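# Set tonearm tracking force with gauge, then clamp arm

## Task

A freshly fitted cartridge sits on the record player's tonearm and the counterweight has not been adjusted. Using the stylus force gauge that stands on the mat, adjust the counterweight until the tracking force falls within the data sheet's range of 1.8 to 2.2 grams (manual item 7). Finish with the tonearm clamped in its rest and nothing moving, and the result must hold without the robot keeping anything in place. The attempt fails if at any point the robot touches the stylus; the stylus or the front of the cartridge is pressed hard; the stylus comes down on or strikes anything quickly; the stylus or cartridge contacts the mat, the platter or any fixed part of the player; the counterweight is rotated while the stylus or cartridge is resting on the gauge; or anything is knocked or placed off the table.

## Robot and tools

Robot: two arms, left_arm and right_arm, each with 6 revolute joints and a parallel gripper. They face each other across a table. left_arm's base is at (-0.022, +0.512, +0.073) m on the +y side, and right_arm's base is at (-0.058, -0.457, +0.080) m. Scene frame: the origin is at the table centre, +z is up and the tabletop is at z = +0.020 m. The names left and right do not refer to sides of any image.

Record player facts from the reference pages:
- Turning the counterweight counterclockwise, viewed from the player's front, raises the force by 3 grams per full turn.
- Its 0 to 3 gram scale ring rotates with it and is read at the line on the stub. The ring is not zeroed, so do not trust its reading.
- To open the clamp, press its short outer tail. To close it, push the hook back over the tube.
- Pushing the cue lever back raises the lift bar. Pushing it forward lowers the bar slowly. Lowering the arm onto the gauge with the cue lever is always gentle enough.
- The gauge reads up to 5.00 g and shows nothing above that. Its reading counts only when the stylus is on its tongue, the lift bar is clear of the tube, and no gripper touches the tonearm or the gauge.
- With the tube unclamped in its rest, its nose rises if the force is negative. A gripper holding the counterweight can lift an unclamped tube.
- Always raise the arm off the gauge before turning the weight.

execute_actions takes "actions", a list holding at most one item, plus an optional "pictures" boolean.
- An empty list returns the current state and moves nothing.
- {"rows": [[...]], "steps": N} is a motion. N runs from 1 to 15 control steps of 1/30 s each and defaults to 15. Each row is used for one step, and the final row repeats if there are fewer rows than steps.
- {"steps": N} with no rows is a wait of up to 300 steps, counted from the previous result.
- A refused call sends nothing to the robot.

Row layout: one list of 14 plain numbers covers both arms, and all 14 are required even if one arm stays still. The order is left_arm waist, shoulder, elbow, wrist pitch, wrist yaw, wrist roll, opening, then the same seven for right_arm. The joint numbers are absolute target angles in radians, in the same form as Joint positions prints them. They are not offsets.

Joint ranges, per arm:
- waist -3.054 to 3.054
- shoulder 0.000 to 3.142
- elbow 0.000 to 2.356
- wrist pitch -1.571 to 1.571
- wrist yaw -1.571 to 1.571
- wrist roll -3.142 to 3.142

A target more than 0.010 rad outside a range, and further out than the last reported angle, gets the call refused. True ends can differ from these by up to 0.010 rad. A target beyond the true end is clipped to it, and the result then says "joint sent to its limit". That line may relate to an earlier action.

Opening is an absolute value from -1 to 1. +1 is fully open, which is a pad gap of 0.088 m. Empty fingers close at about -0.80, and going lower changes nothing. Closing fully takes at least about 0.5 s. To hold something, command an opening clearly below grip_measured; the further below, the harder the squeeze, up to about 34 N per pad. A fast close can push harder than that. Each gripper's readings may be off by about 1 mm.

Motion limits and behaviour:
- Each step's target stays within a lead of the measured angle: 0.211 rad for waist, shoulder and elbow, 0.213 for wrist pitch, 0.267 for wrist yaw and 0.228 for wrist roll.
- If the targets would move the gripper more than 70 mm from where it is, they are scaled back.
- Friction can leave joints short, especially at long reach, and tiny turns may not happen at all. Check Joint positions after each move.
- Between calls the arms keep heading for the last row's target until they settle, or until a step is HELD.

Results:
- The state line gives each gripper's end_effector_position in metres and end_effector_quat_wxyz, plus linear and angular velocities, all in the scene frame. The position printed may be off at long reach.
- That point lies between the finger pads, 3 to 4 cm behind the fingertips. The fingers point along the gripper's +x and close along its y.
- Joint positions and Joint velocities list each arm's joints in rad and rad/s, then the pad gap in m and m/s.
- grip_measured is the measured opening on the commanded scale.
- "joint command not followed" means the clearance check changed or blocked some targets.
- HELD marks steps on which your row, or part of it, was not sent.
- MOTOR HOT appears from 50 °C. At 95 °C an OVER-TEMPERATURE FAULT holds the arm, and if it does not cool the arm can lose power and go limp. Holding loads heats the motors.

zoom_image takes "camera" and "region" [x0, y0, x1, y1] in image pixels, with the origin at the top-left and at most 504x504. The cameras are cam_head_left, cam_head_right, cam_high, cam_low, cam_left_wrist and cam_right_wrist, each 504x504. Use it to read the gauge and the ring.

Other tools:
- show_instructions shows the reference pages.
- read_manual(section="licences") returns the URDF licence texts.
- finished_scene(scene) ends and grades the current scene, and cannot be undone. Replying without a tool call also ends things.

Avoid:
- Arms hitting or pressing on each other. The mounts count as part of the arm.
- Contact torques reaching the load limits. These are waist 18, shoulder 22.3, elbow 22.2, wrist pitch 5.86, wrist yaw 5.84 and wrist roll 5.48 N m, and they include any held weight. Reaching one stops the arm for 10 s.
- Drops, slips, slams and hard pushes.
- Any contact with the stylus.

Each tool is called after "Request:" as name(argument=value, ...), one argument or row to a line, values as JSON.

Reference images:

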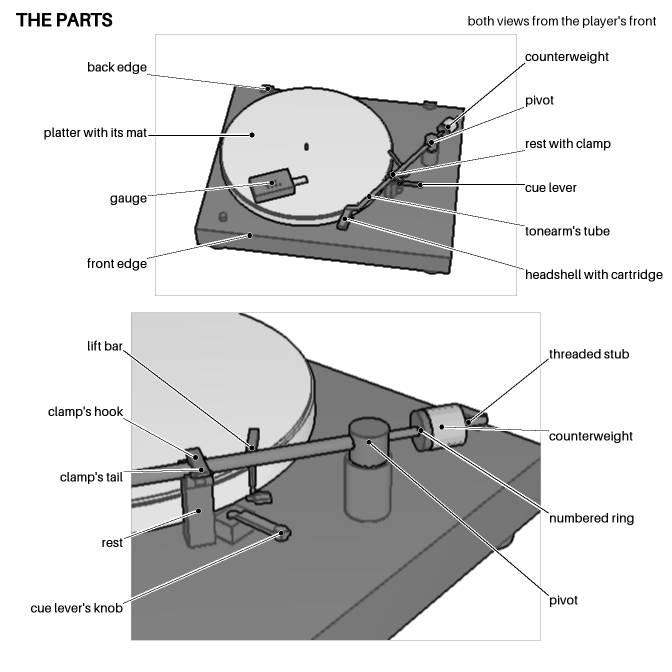

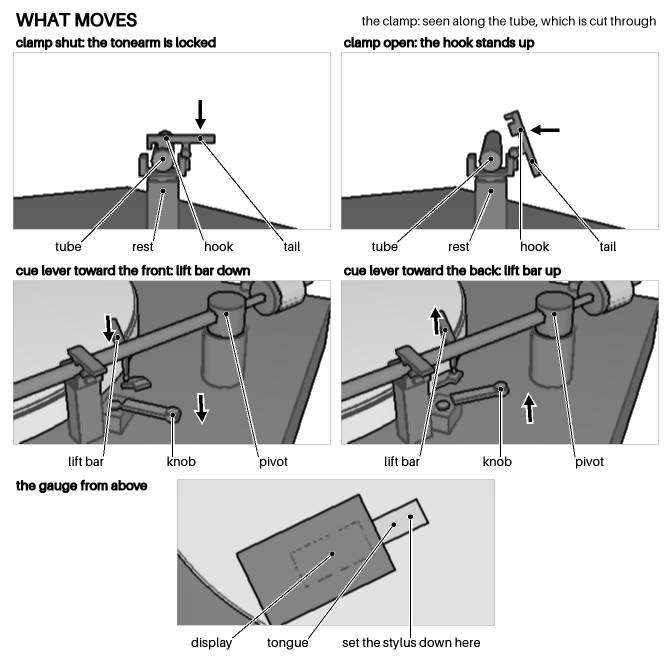

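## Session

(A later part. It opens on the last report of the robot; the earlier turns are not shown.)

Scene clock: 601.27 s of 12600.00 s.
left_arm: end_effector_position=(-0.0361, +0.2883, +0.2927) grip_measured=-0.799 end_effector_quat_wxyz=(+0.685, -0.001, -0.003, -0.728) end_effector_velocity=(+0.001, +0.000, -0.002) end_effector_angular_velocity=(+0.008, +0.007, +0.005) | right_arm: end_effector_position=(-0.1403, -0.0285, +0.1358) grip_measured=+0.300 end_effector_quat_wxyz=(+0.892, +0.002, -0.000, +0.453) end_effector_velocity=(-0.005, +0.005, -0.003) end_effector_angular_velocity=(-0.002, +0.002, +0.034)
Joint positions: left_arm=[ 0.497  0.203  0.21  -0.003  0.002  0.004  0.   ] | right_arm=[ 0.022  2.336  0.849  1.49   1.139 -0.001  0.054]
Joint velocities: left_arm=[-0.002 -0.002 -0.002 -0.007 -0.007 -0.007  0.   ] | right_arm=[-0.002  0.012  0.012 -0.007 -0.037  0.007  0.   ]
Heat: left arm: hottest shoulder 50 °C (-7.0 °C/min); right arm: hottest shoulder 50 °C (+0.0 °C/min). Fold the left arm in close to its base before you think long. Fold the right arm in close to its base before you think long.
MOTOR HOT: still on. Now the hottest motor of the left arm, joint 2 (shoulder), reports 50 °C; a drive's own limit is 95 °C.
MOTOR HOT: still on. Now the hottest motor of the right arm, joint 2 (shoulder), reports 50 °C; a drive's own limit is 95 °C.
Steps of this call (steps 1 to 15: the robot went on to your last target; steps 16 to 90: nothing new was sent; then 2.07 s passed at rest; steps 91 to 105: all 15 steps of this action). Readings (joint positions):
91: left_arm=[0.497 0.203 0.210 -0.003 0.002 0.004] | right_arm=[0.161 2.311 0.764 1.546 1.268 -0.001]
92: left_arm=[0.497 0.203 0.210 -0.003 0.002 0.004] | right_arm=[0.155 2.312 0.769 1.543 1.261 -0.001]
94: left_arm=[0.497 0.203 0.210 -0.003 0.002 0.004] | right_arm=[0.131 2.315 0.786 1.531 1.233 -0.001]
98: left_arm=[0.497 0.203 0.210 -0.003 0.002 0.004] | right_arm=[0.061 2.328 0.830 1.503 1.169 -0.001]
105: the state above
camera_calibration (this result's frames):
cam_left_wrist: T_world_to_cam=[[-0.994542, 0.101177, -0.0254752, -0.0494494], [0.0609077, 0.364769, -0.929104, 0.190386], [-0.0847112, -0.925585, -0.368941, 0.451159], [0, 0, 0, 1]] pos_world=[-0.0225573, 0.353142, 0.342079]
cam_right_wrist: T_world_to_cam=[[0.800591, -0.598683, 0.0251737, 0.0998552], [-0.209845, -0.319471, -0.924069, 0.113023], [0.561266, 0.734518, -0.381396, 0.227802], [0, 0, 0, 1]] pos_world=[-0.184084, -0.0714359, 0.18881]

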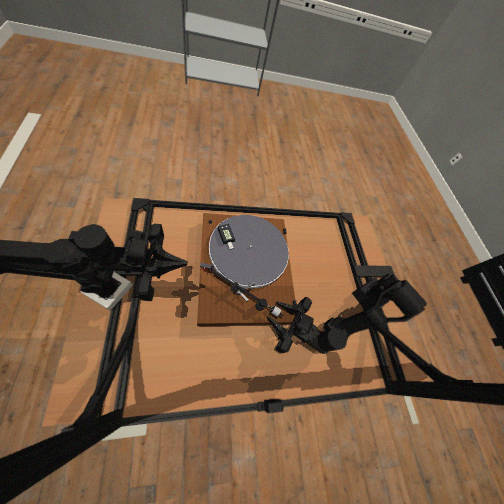

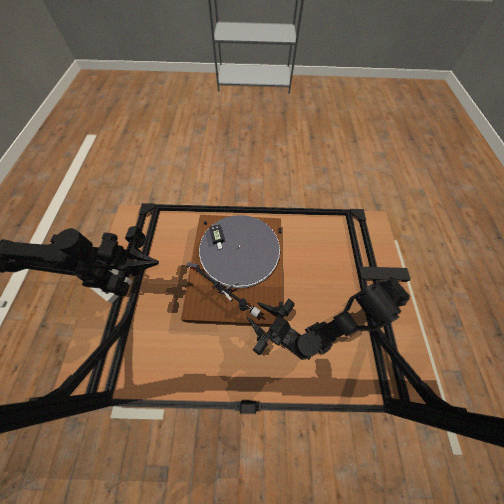

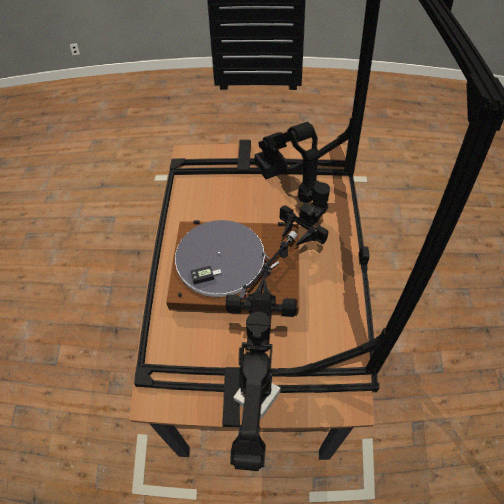

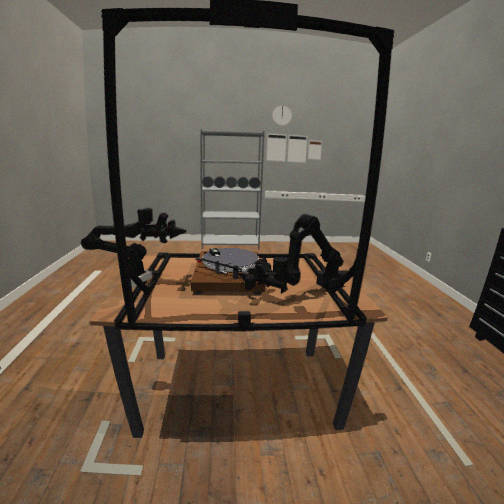

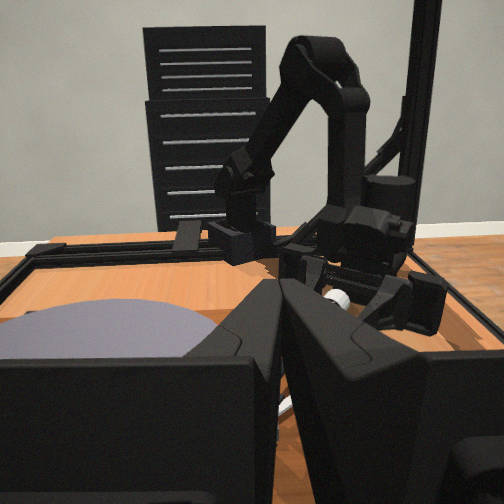

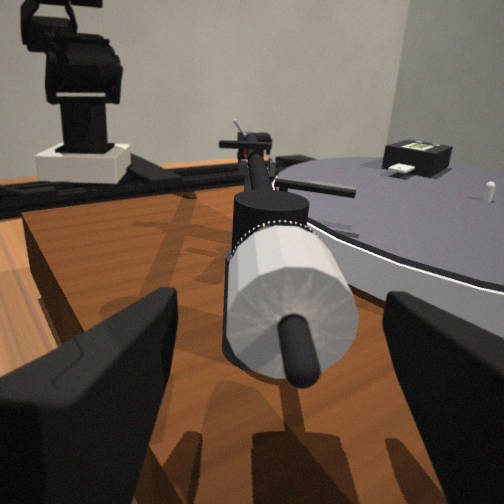

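Request:
execute_actions(
  actions=[
    {"rows":[[0.5,0.2,0.2,0,0,0,-1,-0.007,2.342,0.872,1.475,1.101,0,0.1]],"steps":15},
  ],
)

Scene clock: 608.67 s of 12600.00 s.
left_arm: end_effector_position=(-0.0360, +0.2883, +0.2924) grip_measured=-0.799 end_effector_quat_wxyz=(+0.685, -0.000, -0.003, -0.728) end_effector_velocity=(+0.003, -0.000, -0.002) end_effector_angular_velocity=(+0.008, +0.007, +0.020) | right_arm: end_effector_position=(-0.1340, -0.0201, +0.1372) grip_measured=+0.101 end_effector_quat_wxyz=(+0.890, +0.003, -0.000, +0.455) end_effector_velocity=(+0.000, +0.000, -0.001) end_effector_angular_velocity=(-0.011, -0.009, +0.005)
Joint positions: left_arm=[ 0.497  0.203  0.209 -0.003  0.002  0.003  0.   ] | right_arm=[-0.006  2.336  0.865  1.477  1.106 -0.001  0.044]
Joint velocities: left_arm=[-0.002 -0.002 -0.002 -0.007 -0.022 -0.007  0.   ] | right_arm=[-0.002 -0.002 -0.002 -0.007 -0.007 -0.007 -0.001]
Heat: left arm: hottest shoulder 48 °C (-8.0 °C/min); right arm: hottest shoulder 49 °C (-1.0 °C/min). Fold the left arm in close to its base before you think long. Fold the right arm in close to its base before you think long.
MOTOR HOT: still on. Now the hottest motor of the left arm, joint 2 (shoulder), reports 48 °C; a drive's own limit is 95 °C.
MOTOR HOT: still on. Now the hottest motor of the right arm, joint 2 (shoulder), reports 49 °C; a drive's own limit is 95 °C.
Steps of this call (steps 1 to 15: the robot went on to your last target; steps 16 to 90: nothing new was sent; then 3.90 s passed at rest; steps 91 to 105: all 15 steps of this action). Readings (joint positions):
91: left_arm=[0.497 0.203 0.209 -0.003 0.002 0.003] | right_arm=[0.020 2.336 0.853 1.486 1.130 -0.001]
92: left_arm=[0.497 0.203 0.209 -0.003 0.002 0.003] | right_arm=[0.015 2.336 0.856 1.482 1.121 -0.001]
94: left_arm=[0.497 0.203 0.209 -0.003 0.002 0.003] | right_arm=[0.004 2.336 0.862 1.480 1.113 -0.001]
98: left_arm=[0.497 0.203 0.209 -0.003 0.002 0.003] | right_arm=[-0.006 2.336 0.865 1.477 1.109 -0.001]
105: the state above
camera_calibration (this result's frames):
cam_left_wrist: T_world_to_cam=[[-0.994589, 0.100819, -0.0250622, -0.0493902], [0.0604574, 0.365521, -0.928837, 0.189761], [-0.0844836, -0.925327, -0.369639, 0.451125], [0, 0, 0, 1]] pos_world=[-0.0224828, 0.353056, 0.341773]
cam_right_wrist: T_world_to_cam=[[0.803341, -0.595055, 0.023511, 0.100392], [-0.209095, -0.318811, -0.924467, 0.118434], [0.557604, 0.737746, -0.380537, 0.218109], [0, 0, 0, 1]] pos_world=[-0.177503, -0.0634127, 0.190127]

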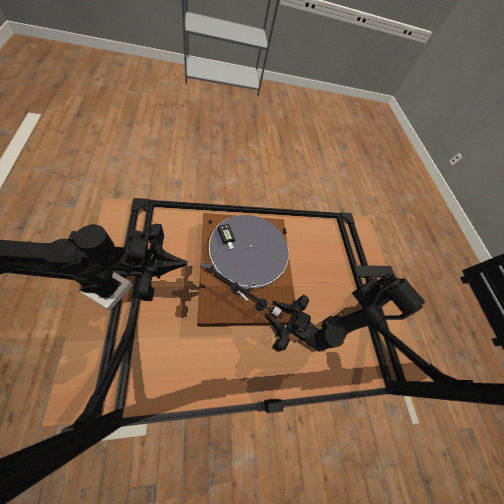

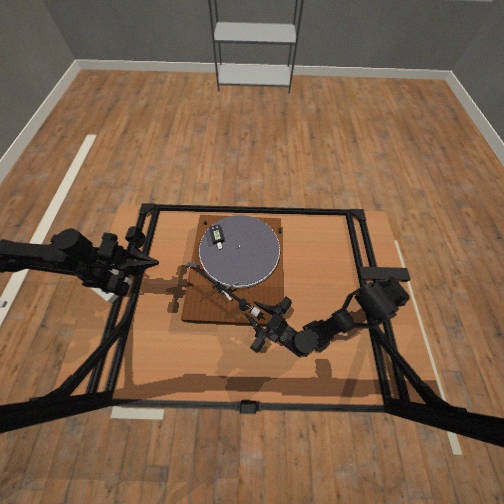

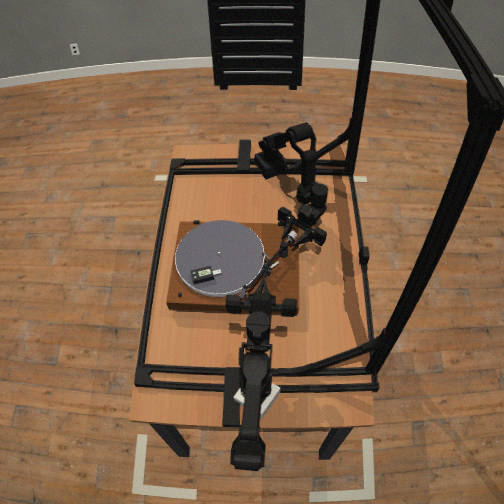

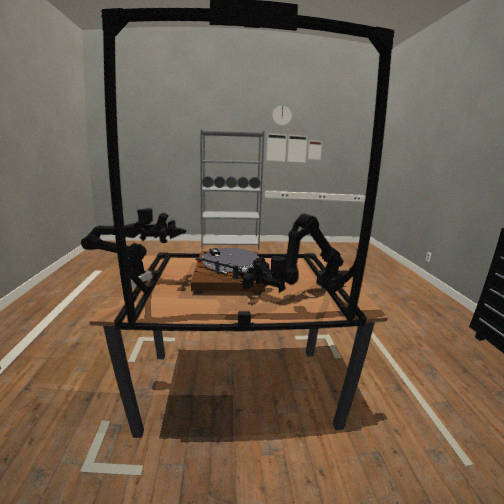

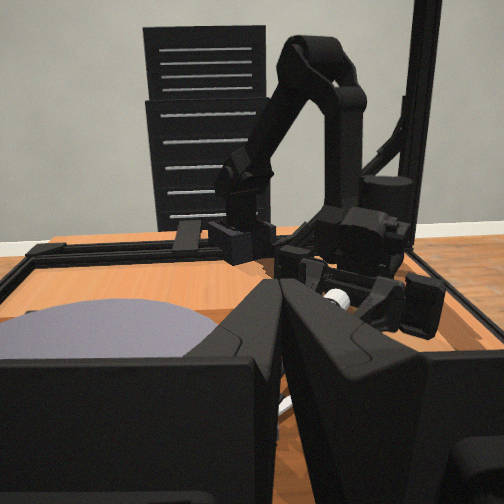

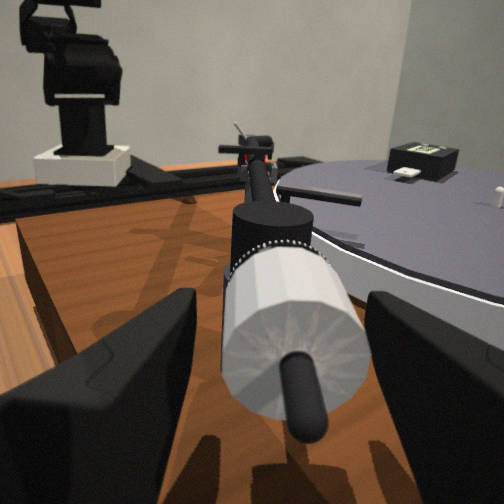

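Request:
execute_actions(
  actions=[
    {"rows":[[0.5,0.2,0.2,0,0,0,-1,0.005,2.326,0.838,1.488,1.114,0,0.1]],"steps":15},
  ],
)

Scene clock: 613.10 s of 12600.00 s.
left_arm: end_effector_position=(-0.0360, +0.2882, +0.2923) grip_measured=-0.799 end_effector_quat_wxyz=(+0.685, -0.000, -0.003, -0.728) end_effector_velocity=(-0.003, +0.000, -0.005) end_effector_angular_velocity=(+0.022, +0.006, -0.015) | right_arm: end_effector_position=(-0.1351, -0.0254, +0.1338) grip_measured=+0.100 end_effector_quat_wxyz=(+0.889, -0.004, -0.000, +0.458) end_effector_velocity=(+0.002, +0.001, +0.003) end_effector_angular_velocity=(+0.015, +0.012, -0.000)
Joint positions: left_arm=[ 0.497  0.203  0.209 -0.002  0.002  0.003  0.   ] | right_arm=[ 0.003  2.336  0.844  1.485  1.109 -0.001  0.044]
Joint velocities: left_arm=[-0.007 -0.002 -0.002 -0.022  0.007 -0.007  0.   ] | right_arm=[-0.007 -0.007 -0.002  0.007 -0.007  0.007 -0.   ]
Heat: left arm: hottest shoulder 48 °C (-8.0 °C/min); right arm: hottest shoulder 49 °C (-1.0 °C/min). Fold the left arm in close to its base before you think long. Fold the right arm in close to its base before you think long.
MOTOR HOT: still on. Now the hottest motor of the left arm, joint 2 (shoulder), reports 48 °C; a drive's own limit is 95 °C.
MOTOR HOT: still on. Now the hottest motor of the right arm, joint 2 (shoulder), reports 49 °C; a drive's own limit is 95 °C.
Steps of this call (steps 1 to 15: the robot went on to your last target; steps 16 to 90: nothing new was sent; then 0.93 s passed at rest; steps 91 to 105: all 15 steps of this action). Readings (joint positions):
91: left_arm=[0.497 0.203 0.209 -0.002 0.002 0.003] | right_arm=[-0.005 2.336 0.863 1.477 1.106 -0.001]
92: left_arm=[0.497 0.203 0.209 -0.002 0.002 0.003] | right_arm=[-0.004 2.336 0.859 1.480 1.106 -0.000]
94: left_arm=[0.497 0.203 0.209 -0.002 0.002 0.003] | right_arm=[-0.001 2.336 0.852 1.482 1.106 -0.001]
98: left_arm=[0.497 0.203 0.209 -0.002 0.002 0.003] | right_arm=[0.003 2.336 0.846 1.485 1.108 -0.001]
105: the state above
camera_calibration (this result's frames):
cam_left_wrist: T_world_to_cam=[[-0.994589, 0.100819, -0.0250622, -0.0493916], [0.0604574, 0.365521, -0.928837, 0.189683], [-0.0844836, -0.925327, -0.369639, 0.451068], [0, 0, 0, 1]] pos_world=[-0.0224842, 0.353032, 0.341679]
cam_right_wrist: T_world_to_cam=[[0.806792, -0.589828, 0.0344901, 0.0974277], [-0.201862, -0.330037, -0.922132, 0.113814], [0.555282, 0.737007, -0.385335, 0.221693], [0, 0, 0, 1]] pos_world=[-0.178731, -0.0683608, 0.187017]

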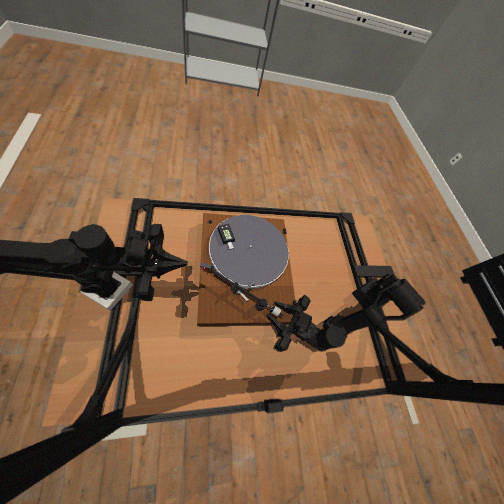

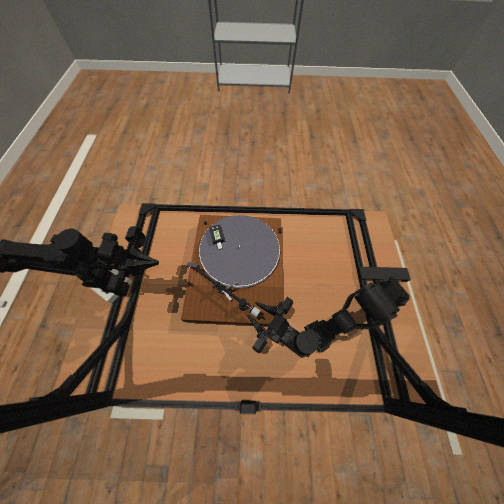

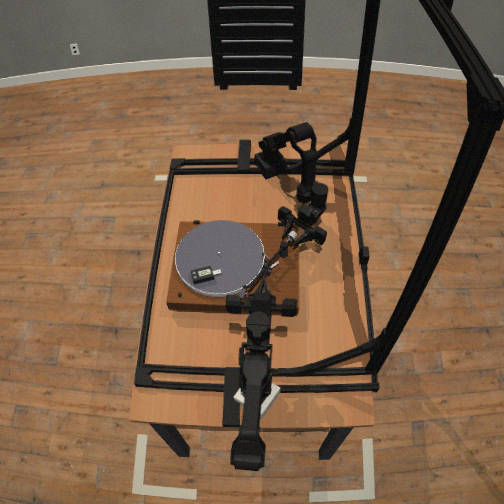

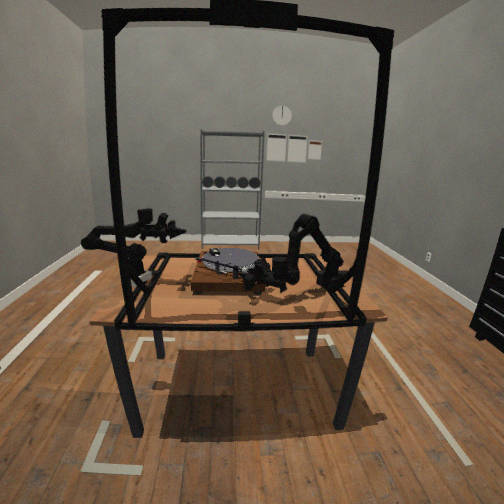

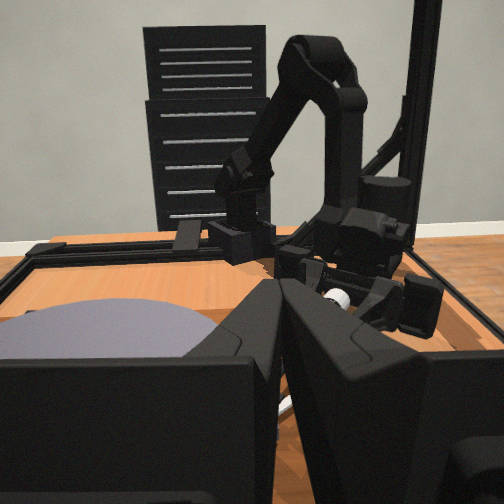

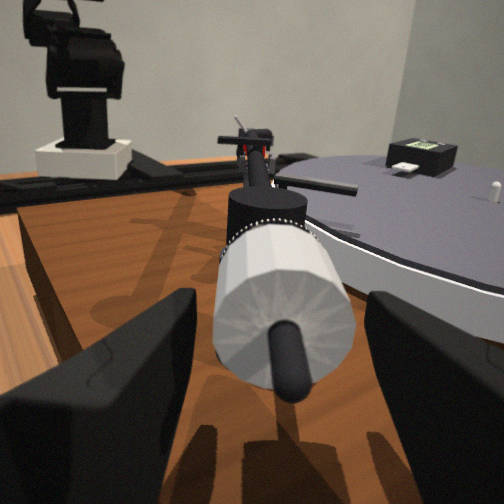

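Request:
execute_actions(
  actions=[
    {"rows":[[0.5,0.2,0.2,0,0,0,-1,0.005,2.316,0.842,1.488,1.114,-0.1,0.1],[0.5,0.2,0.2,0,0,0,-1,0.005,2.316,0.842,1.488,1.114,-0.2,0.1],[0.5,0.2,0.2,0,0,0,-1,0.005,2.316,0.842,1.488,1.114,-0.3,0.1],[0.5,0.2,0.2,0,0,0,-1,0.005,2.316,0.842,1.488,1.114,-0.4,0.1],[0.5,0.2,0.2,0,0,0,-1,0.005,2.316,0.842,1.488,1.114,-0.5,0.1],[0.5,0.2,0.2,0,0,0,-1,0.005,2.316,0.842,1.488,1.114,-0.6,0.1]],"steps":15},
  ],
)

Scene clock: 618.00 s of 12600.00 s.
left_arm: end_effector_position=(-0.0360, +0.2883, +0.2922) grip_measured=-0.799 end_effector_quat_wxyz=(+0.685, -0.000, -0.003, -0.728) end_effector_velocity=(-0.001, +0.000, -0.002) end_effector_angular_velocity=(+0.008, +0.007, -0.005) | right_arm: end_effector_position=(-0.1352, -0.0251, +0.1383) grip_measured=+0.100 end_effector_quat_wxyz=(+0.852, -0.253, -0.132, +0.438) end_effector_velocity=(-0.000, -0.001, +0.001) end_effector_angular_velocity=(-0.092, -0.126, -0.005)
Joint positions: left_arm=[ 0.497  0.202  0.209 -0.002  0.002  0.003  0.   ] | right_arm=[ 0.003  2.326  0.844  1.488  1.11  -0.585  0.044]
Joint velocities: left_arm=[ 0.002 -0.002 -0.002 -0.007  0.007 -0.007  0.   ] | right_arm=[ 0.002 -0.007 -0.002 -0.007  0.007 -0.154 -0.   ]
Heat: left arm: hottest shoulder 47 °C (-9.0 °C/min); right arm: hottest shoulder 50 °C (-1.0 °C/min). Fold the right arm in close to its base before you think long.
MOTOR HOT: still on. Now the hottest motor of the right arm, joint 2 (shoulder), reports 50 °C; a drive's own limit is 95 °C.
MOTOR HOT: cleared. Now the hottest motor of the left arm, joint 2 (shoulder), reports 47 °C.
Steps of this call (steps 1 to 15: the robot went on to your last target; steps 16 to 90: nothing new was sent; then 1.40 s passed at rest; steps 91 to 105: all 15 steps of this action). Readings (joint positions):
91: left_arm=[0.497 0.202 0.209 -0.002 0.002 0.003] | right_arm=[0.003 2.335 0.844 1.486 1.109 -0.022]
92: left_arm=[0.497 0.202 0.209 -0.002 0.002 0.003] | right_arm=[0.003 2.333 0.844 1.486 1.109 -0.071]
94: left_arm=[0.497 0.202 0.209 -0.002 0.002 0.003] | right_arm=[0.003 2.329 0.844 1.486 1.109 -0.201]
98: left_arm=[0.497 0.202 0.209 -0.002 0.002 0.003] | right_arm=[0.003 2.326 0.844 1.487 1.110 -0.458]
105: the state above
camera_calibration (this result's frames):
cam_left_wrist: T_world_to_cam=[[-0.994589, 0.100819, -0.0250622, -0.0493949], [0.0604574, 0.365521, -0.928837, 0.189584], [-0.0844836, -0.925327, -0.369639, 0.451051], [0, 0, 0, 1]] pos_world=[-0.022483, 0.353052, 0.341581]
cam_right_wrist: T_world_to_cam=[[0.660447, -0.48817, 0.570526, 0.00615984], [0.20414, -0.614462, -0.762079, 0.143652], [0.722591, 0.61978, -0.306164, 0.231986], [0, 0, 0, 1]] pos_world=[-0.201024, -0.0525042, 0.176985]

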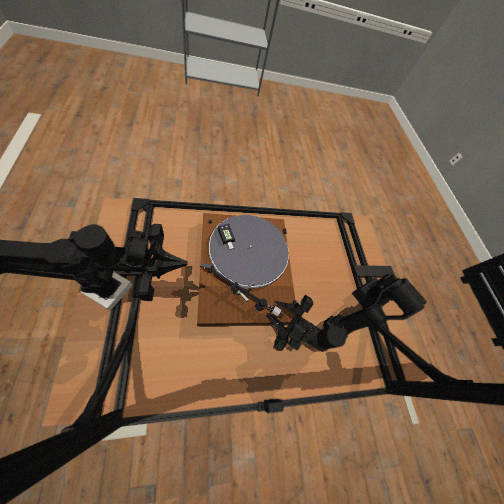

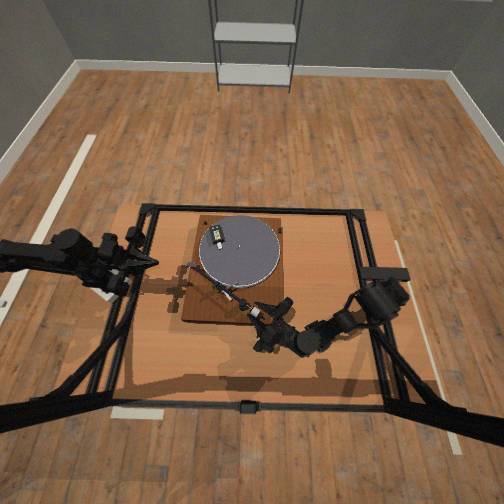

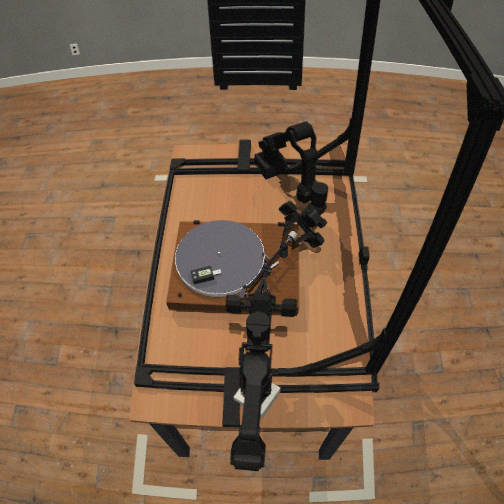

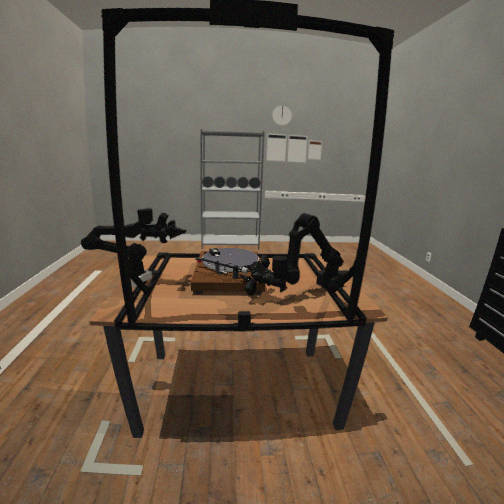

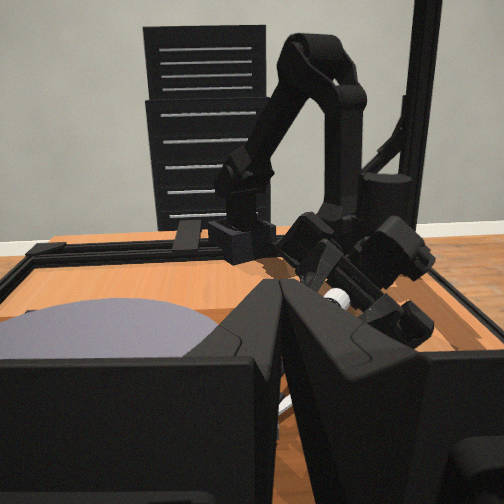

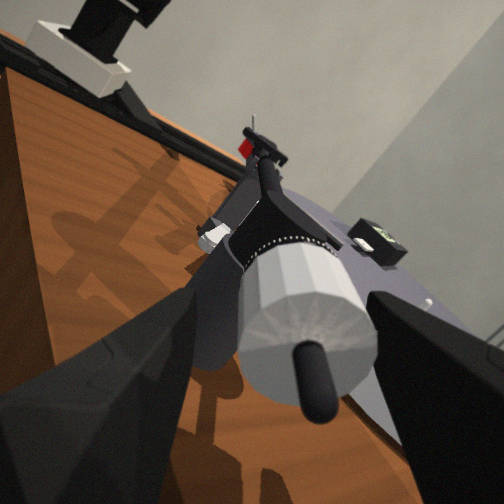

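Request:
execute_actions(
  actions=[
    {"rows":[[0.5,0.2,0.2,0,0,0,-1,0.005,2.3,0.842,1.47,1.114,-0.6,0.1]],"steps":15},
  ],
)

Scene clock: 625.97 s of 12600.00 s.
left_arm: end_effector_position=(-0.0360, +0.2882, +0.2920) grip_measured=-0.799 end_effector_quat_wxyz=(+0.685, -0.000, -0.002, -0.728) end_effector_velocity=(+0.001, +0.000, -0.005) end_effector_angular_velocity=(+0.023, +0.021, +0.005) | right_arm: end_effector_position=(-0.1355, -0.0245, +0.1424) grip_measured=+0.100 end_effector_quat_wxyz=(+0.851, -0.258, -0.134, +0.437) end_effector_velocity=(+0.000, +0.001, -0.001) end_effector_angular_velocity=(-0.019, -0.014, +0.005)
Joint positions: left_arm=[ 0.497  0.202  0.208 -0.002  0.002  0.003  0.   ] | right_arm=[ 0.003  2.31   0.844  1.472  1.11  -0.595  0.044]
Joint velocities: left_arm=[-0.002 -0.002 -0.002 -0.022 -0.007 -0.022  0.   ] | right_arm=[-0.002 -0.007 -0.002 -0.022 -0.007 -0.007 -0.   ]
Heat: left arm: hottest shoulder 46 °C (-10.0 °C/min); right arm: hottest shoulder 50 °C (-1.0 °C/min). Fold the right arm in close to its base before you think long.
MOTOR HOT: still on. Now the hottest motor of the right arm, joint 2 (shoulder), reports 50 °C; a drive's own limit is 95 °C.
Steps of this call (steps 1 to 30: the robot went on to your last target; steps 31 to 90: nothing new was sent; then 4.47 s passed at rest; steps 91 to 105: all 15 steps of this action). Readings (joint positions):
91: left_arm=[0.497 0.202 0.208 -0.002 0.002 0.003] | right_arm=[0.003 2.323 0.844 1.485 1.110 -0.595]
92: left_arm=[0.497 0.202 0.208 -0.002 0.002 0.003] | right_arm=[0.003 2.321 0.844 1.480 1.110 -0.596]
94: left_arm=[0.497 0.202 0.208 -0.002 0.002 0.003] | right_arm=[0.003 2.315 0.844 1.477 1.110 -0.595]
98: left_arm=[0.497 0.202 0.208 -0.002 0.002 0.003] | right_arm=[0.003 2.310 0.844 1.473 1.110 -0.595]
105: the state above
camera_calibration (this result's frames):
cam_left_wrist: T_world_to_cam=[[-0.994598, 0.10083, -0.0246653, -0.0495179], [0.0601252, 0.365897, -0.928711, 0.189272], [-0.0846175, -0.925177, -0.369982, 0.451016], [0, 0, 0, 1]] pos_world=[-0.0224666, 0.353009, 0.341425]
cam_right_wrist: T_world_to_cam=[[0.655253, -0.484868, 0.579264, 0.00241462], [0.210482, -0.619265, -0.756444, 0.147137], [0.725493, 0.617587, -0.303719, 0.233078], [0, 0, 0, 1]] pos_world=[-0.201649, -0.0516589, 0.180693]

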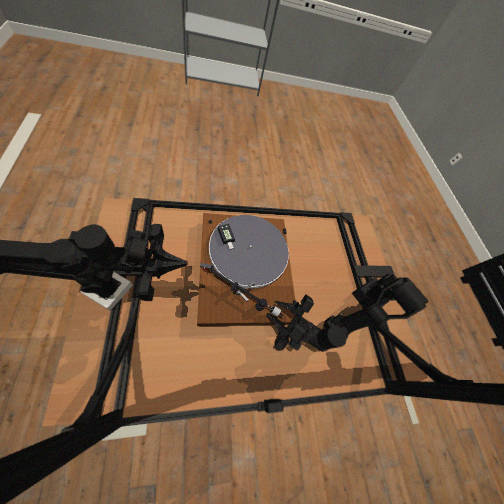

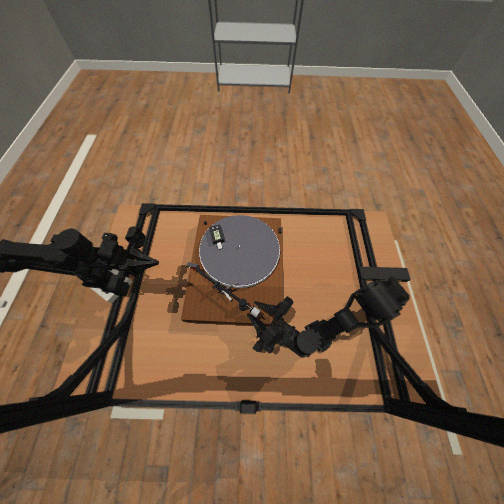

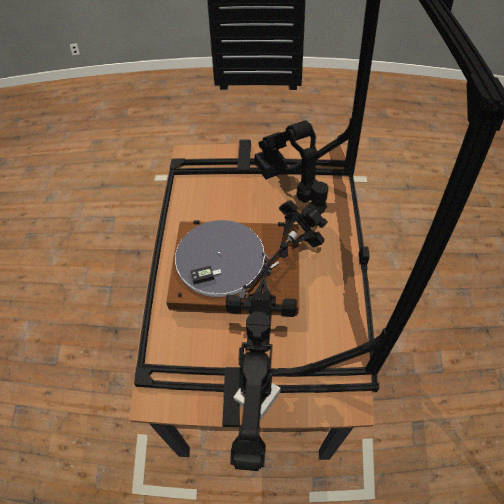

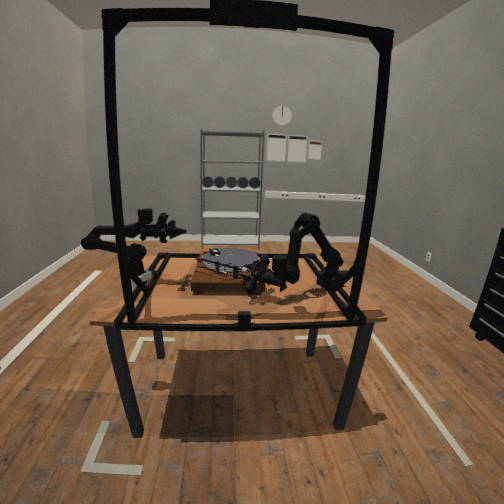

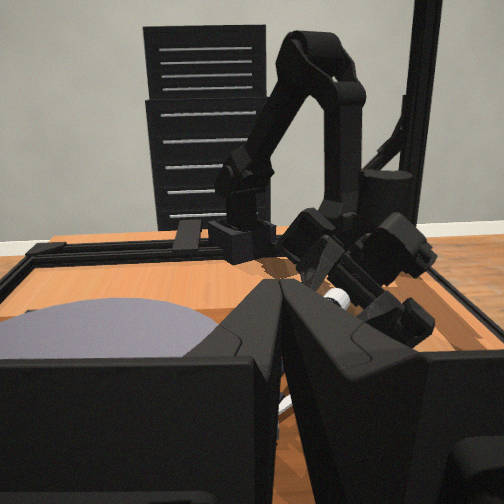

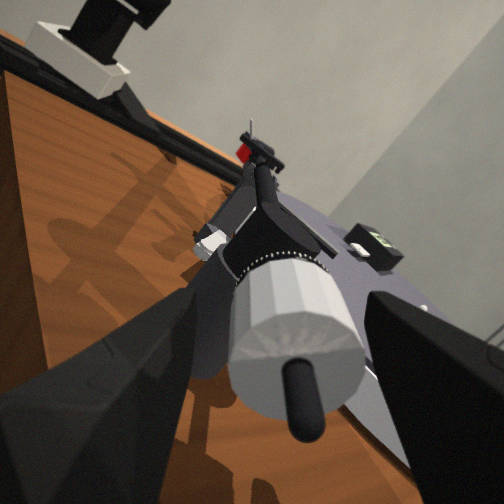

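Request:
execute_actions(
  actions=[
    {"rows":[[0.5,0.2,0.2,0,0,0,-1,0.005,2.286,0.842,1.456,1.114,-0.6,0.1]],"steps":12},
  ],
)

Scene clock: 628.30 s of 12600.00 s.
left_arm: end_effector_position=(-0.0360, +0.2882, +0.2918) grip_measured=-0.799 end_effector_quat_wxyz=(+0.685, -0.000, -0.002, -0.728) end_effector_velocity=(-0.003, +0.001, +0.000) end_effector_angular_velocity=(+0.003, +0.007, -0.015) | right_arm: end_effector_position=(-0.1358, -0.0240, +0.1461) grip_measured=+0.100 end_effector_quat_wxyz=(+0.851, -0.258, -0.134, +0.437) end_effector_velocity=(+0.000, +0.000, -0.001) end_effector_angular_velocity=(-0.011, -0.009, +0.005)
Joint positions: left_arm=[ 0.497  0.202  0.208 -0.002  0.002  0.003  0.   ] | right_arm=[ 0.003  2.296  0.844  1.458  1.11  -0.596  0.044]
Joint velocities: left_arm=[-0.007 -0.002  0.002 -0.007  0.007 -0.007  0.   ] | right_arm=[-0.002 -0.002 -0.002 -0.007 -0.007 -0.007 -0.   ]
Heat: left arm: hottest shoulder 46 °C (-10.1 °C/min); right arm: hottest shoulder 51 °C (+0.0 °C/min). Fold the right arm in close to its base before you think long.
MOTOR HOT: still on. Now the hottest motor of the right arm, joint 2 (shoulder), reports 51 °C; a drive's own limit is 95 °C.
Steps of this call (steps 1 to 15: the robot went on to your last target; steps 16 to 58: nothing new was sent; steps 59 to 70: all 12 steps of this action). Readings (joint positions):
59: left_arm=[0.497 0.202 0.208 -0.002 0.002 0.003] | right_arm=[0.003 2.308 0.844 1.468 1.110 -0.596]
60: left_arm=[0.497 0.202 0.208 -0.002 0.002 0.003] | right_arm=[0.003 2.306 0.844 1.464 1.110 -0.596]
62: left_arm=[0.497 0.202 0.208 -0.002 0.002 0.003] | right_arm=[0.003 2.301 0.844 1.461 1.110 -0.596]
66: left_arm=[0.497 0.202 0.208 -0.002 0.002 0.003] | right_arm=[0.003 2.296 0.844 1.459 1.110 -0.596]
70: the state above
camera_calibration (this result's frames):
cam_left_wrist: T_world_to_cam=[[-0.994597, 0.10084, -0.0246493, -0.0495286], [0.0601462, 0.36625, -0.928571, 0.188974], [-0.0846091, -0.925036, -0.370337, 0.450992], [0, 0, 0, 1]] pos_world=[-0.0224691, 0.352966, 0.341274]
cam_right_wrist: T_world_to_cam=[[0.655073, -0.48474, 0.579575, 0.000613804], [0.210716, -0.619433, -0.756242, 0.150316], [0.725588, 0.617519, -0.303631, 0.23409], [0, 0, 0, 1]] pos_world=[-0.201929, -0.0511464, 0.184397]

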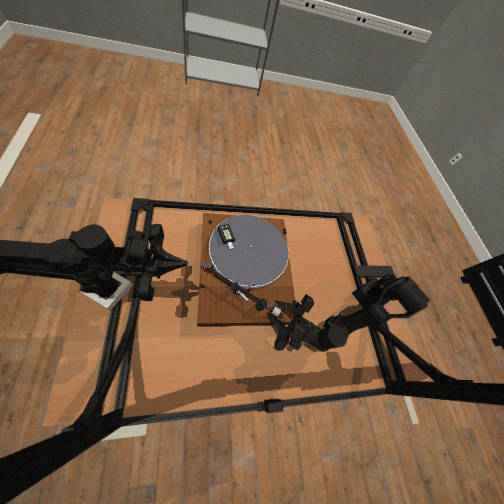

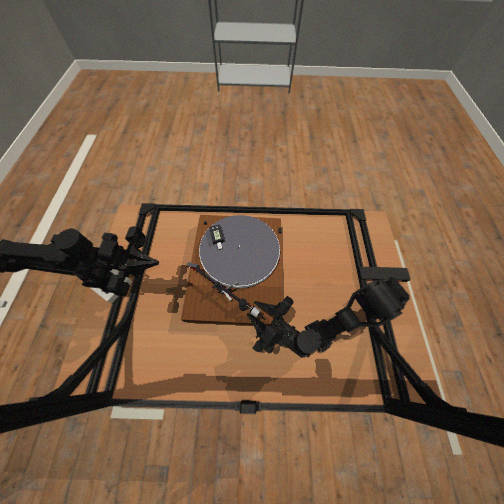

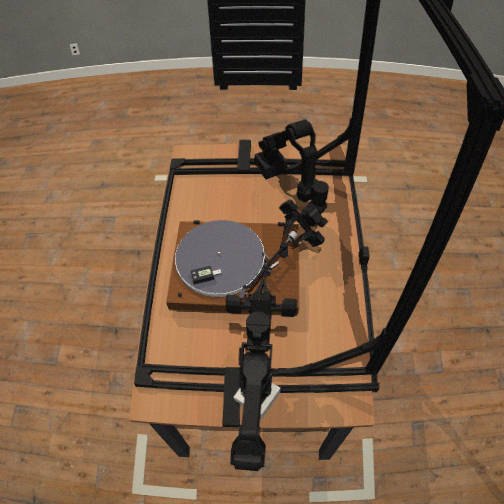

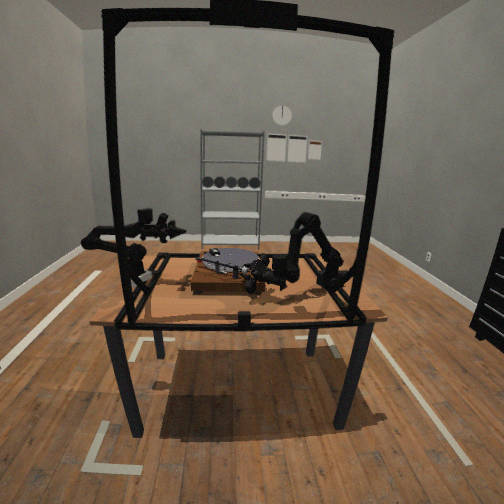

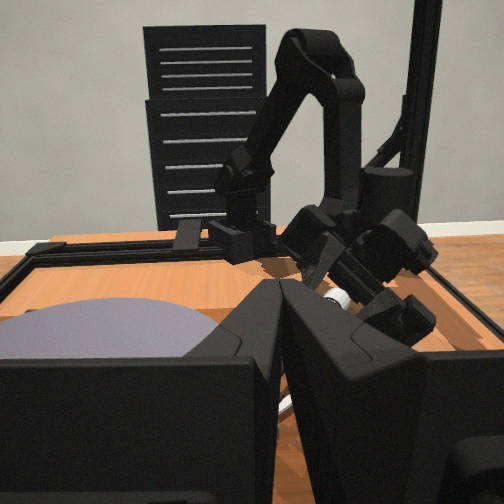

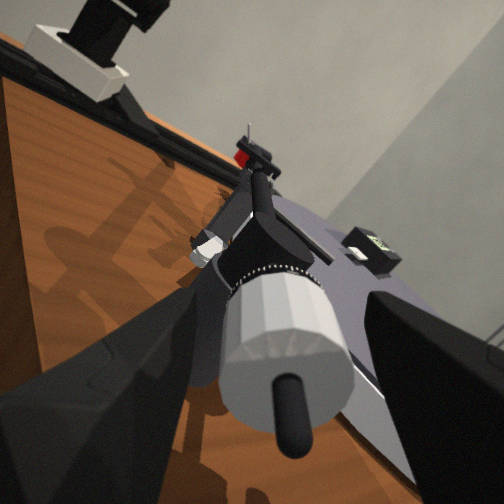

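Centred. Grip.

Request:
execute_actions(
  actions=[
    {"rows":[[0.5,0.2,0.2,0,0,0,-1,0.005,2.286,0.842,1.456,1.114,-0.6,0.0],[0.5,0.2,0.2,0,0,0,-1,0.005,2.286,0.842,1.456,1.114,-0.6,-0.05],[0.5,0.2,0.2,0,0,0,-1,0.005,2.286,0.842,1.456,1.114,-0.6,-0.1],[0.5,0.2,0.2,0,0,0,-1,0.005,2.286,0.842,1.456,1.114,-0.6,-0.14],[0.5,0.2,0.2,0,0,0,-1,0.005,2.286,0.842,1.456,1.114,-0.6,-0.17],[0.5,0.2,0.2,0,0,0,-1,0.005,2.286,0.842,1.456,1.114,-0.6,-0.2],[0.5,0.2,0.2,0,0,0,-1,0.005,2.286,0.842,1.456,1.114,-0.6,-0.22],[0.5,0.2,0.2,0,0,0,-1,0.005,2.286,0.842,1.456,1.114,-0.6,-0.24],[0.5,0.2,0.2,0,0,0,-1,0.005,2.286,0.842,1.456,1.114,-0.6,-0.26],[0.5,0.2,0.2,0,0,0,-1,0.005,2.286,0.842,1.456,1.114,-0.6,-0.28]],"steps":15},
  ],
)

Scene clock: 632.77 s of 12600.00 s.
left_arm: end_effector_position=(-0.0359, +0.2882, +0.2917) grip_measured=-0.799 end_effector_quat_wxyz=(+0.685, -0.000, -0.002, -0.728) end_effector_velocity=(-0.002, +0.001, -0.002) end_effector_angular_velocity=(+0.002, -0.007, -0.010) | right_arm: end_effector_position=(-0.1368, -0.0236, +0.1458) grip_measured=-0.259 end_effector_quat_wxyz=(+0.849, -0.259, -0.135, +0.440) end_effector_velocity=(+0.000, +0.000, -0.003) end_effector_angular_velocity=(-0.015, -0.012, +0.005)
Joint positions: left_arm=[ 0.498  0.202  0.208 -0.002  0.002  0.003  0.   ] | right_arm=[ 0.004  2.296  0.844  1.454  1.105 -0.596  0.026]
Joint velocities: left_arm=[-0.002 -0.012 -0.007 -0.007  0.007  0.007  0.   ] | right_arm=[-0.002  0.002 -0.002 -0.007 -0.007 -0.007 -0.   ]
Heat: left arm: hottest shoulder 46 °C (-10.0 °C/min); right arm: hottest shoulder 51 °C (+0.0 °C/min). Fold the right arm in close to its base before you think long.
MOTOR HOT: still on. Now the hottest motor of the right arm, joint 2 (shoulder), reports 51 °C; a drive's own limit is 95 °C.
Steps of this call (steps 1 to 15: the robot went on to your last target; steps 16 to 90: nothing new was sent; then 0.97 s passed at rest; steps 91 to 105: all 15 steps of this action). Readings (joint positions):
91: left_arm=[0.498 0.202 0.208 -0.002 0.002 0.003] | right_arm=[0.003 2.296 0.844 1.458 1.110 -0.596]
92: left_arm=[0.498 0.202 0.208 -0.002 0.002 0.003] | right_arm=[0.003 2.296 0.844 1.458 1.110 -0.596]
94: left_arm=[0.498 0.202 0.208 -0.002 0.002 0.003] | right_arm=[0.003 2.296 0.844 1.458 1.110 -0.596]
98: left_arm=[0.498 0.202 0.208 -0.002 0.002 0.003] | right_arm=[0.003 2.296 0.844 1.458 1.110 -0.596]
105: the state above
camera_calibration (this result's frames):
cam_left_wrist: T_world_to_cam=[[-0.994635, 0.10047, -0.0246333, -0.0493459], [0.0600273, 0.366627, -0.92843, 0.188662], [-0.0842479, -0.924927, -0.370691, 0.450991], [0, 0, 0, 1]] pos_world=[-0.0224109, 0.352924, 0.341122]
cam_right_wrist: T_world_to_cam=[[0.657064, -0.478982, 0.582102, 0.00171647], [0.215735, -0.620411, -0.754021, 0.150854], [0.722305, 0.62102, -0.304317, 0.234175], [0, 0, 0, 1]] pos_world=[-0.202818, -0.0510136, 0.184011]

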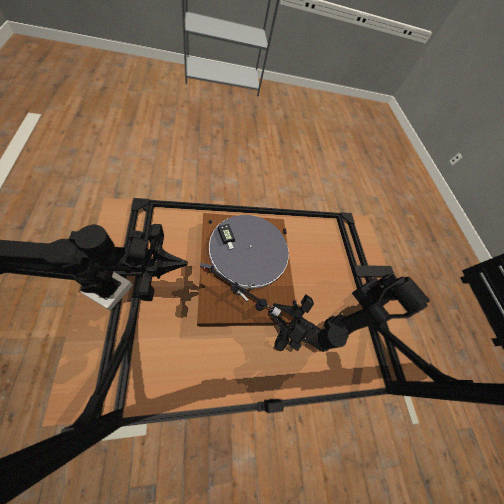

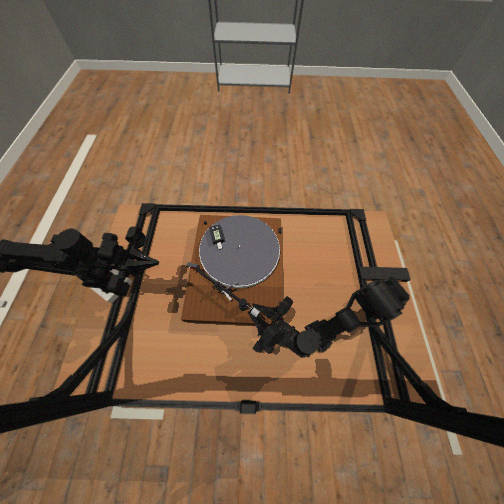

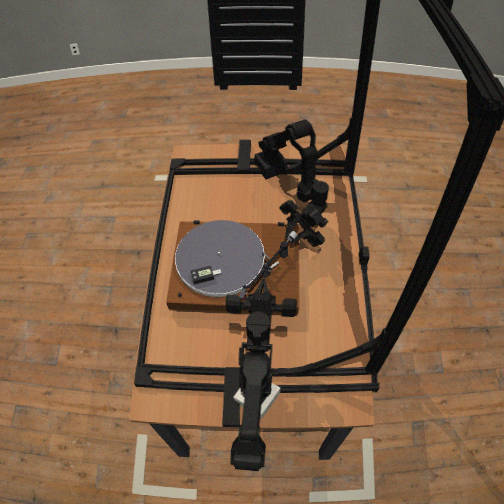

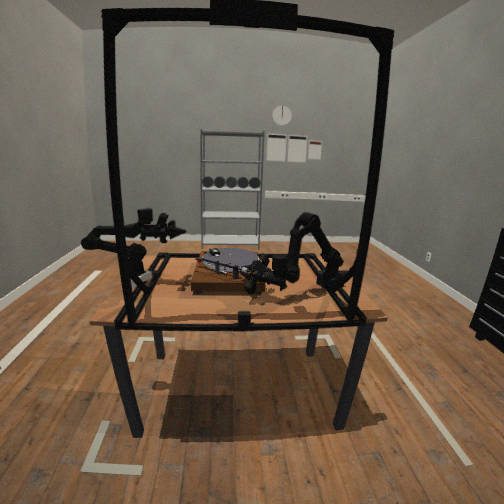

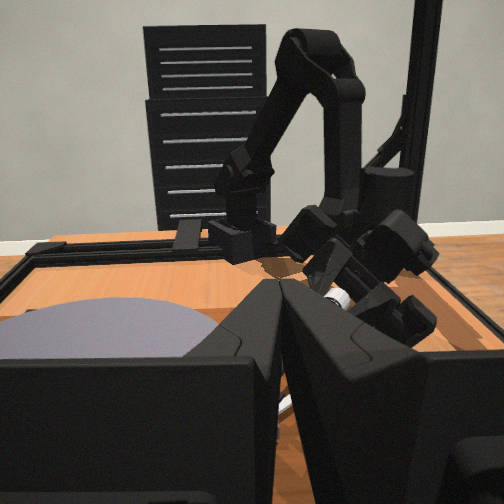

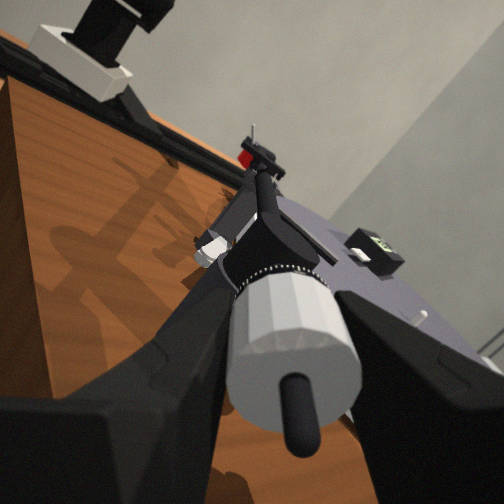

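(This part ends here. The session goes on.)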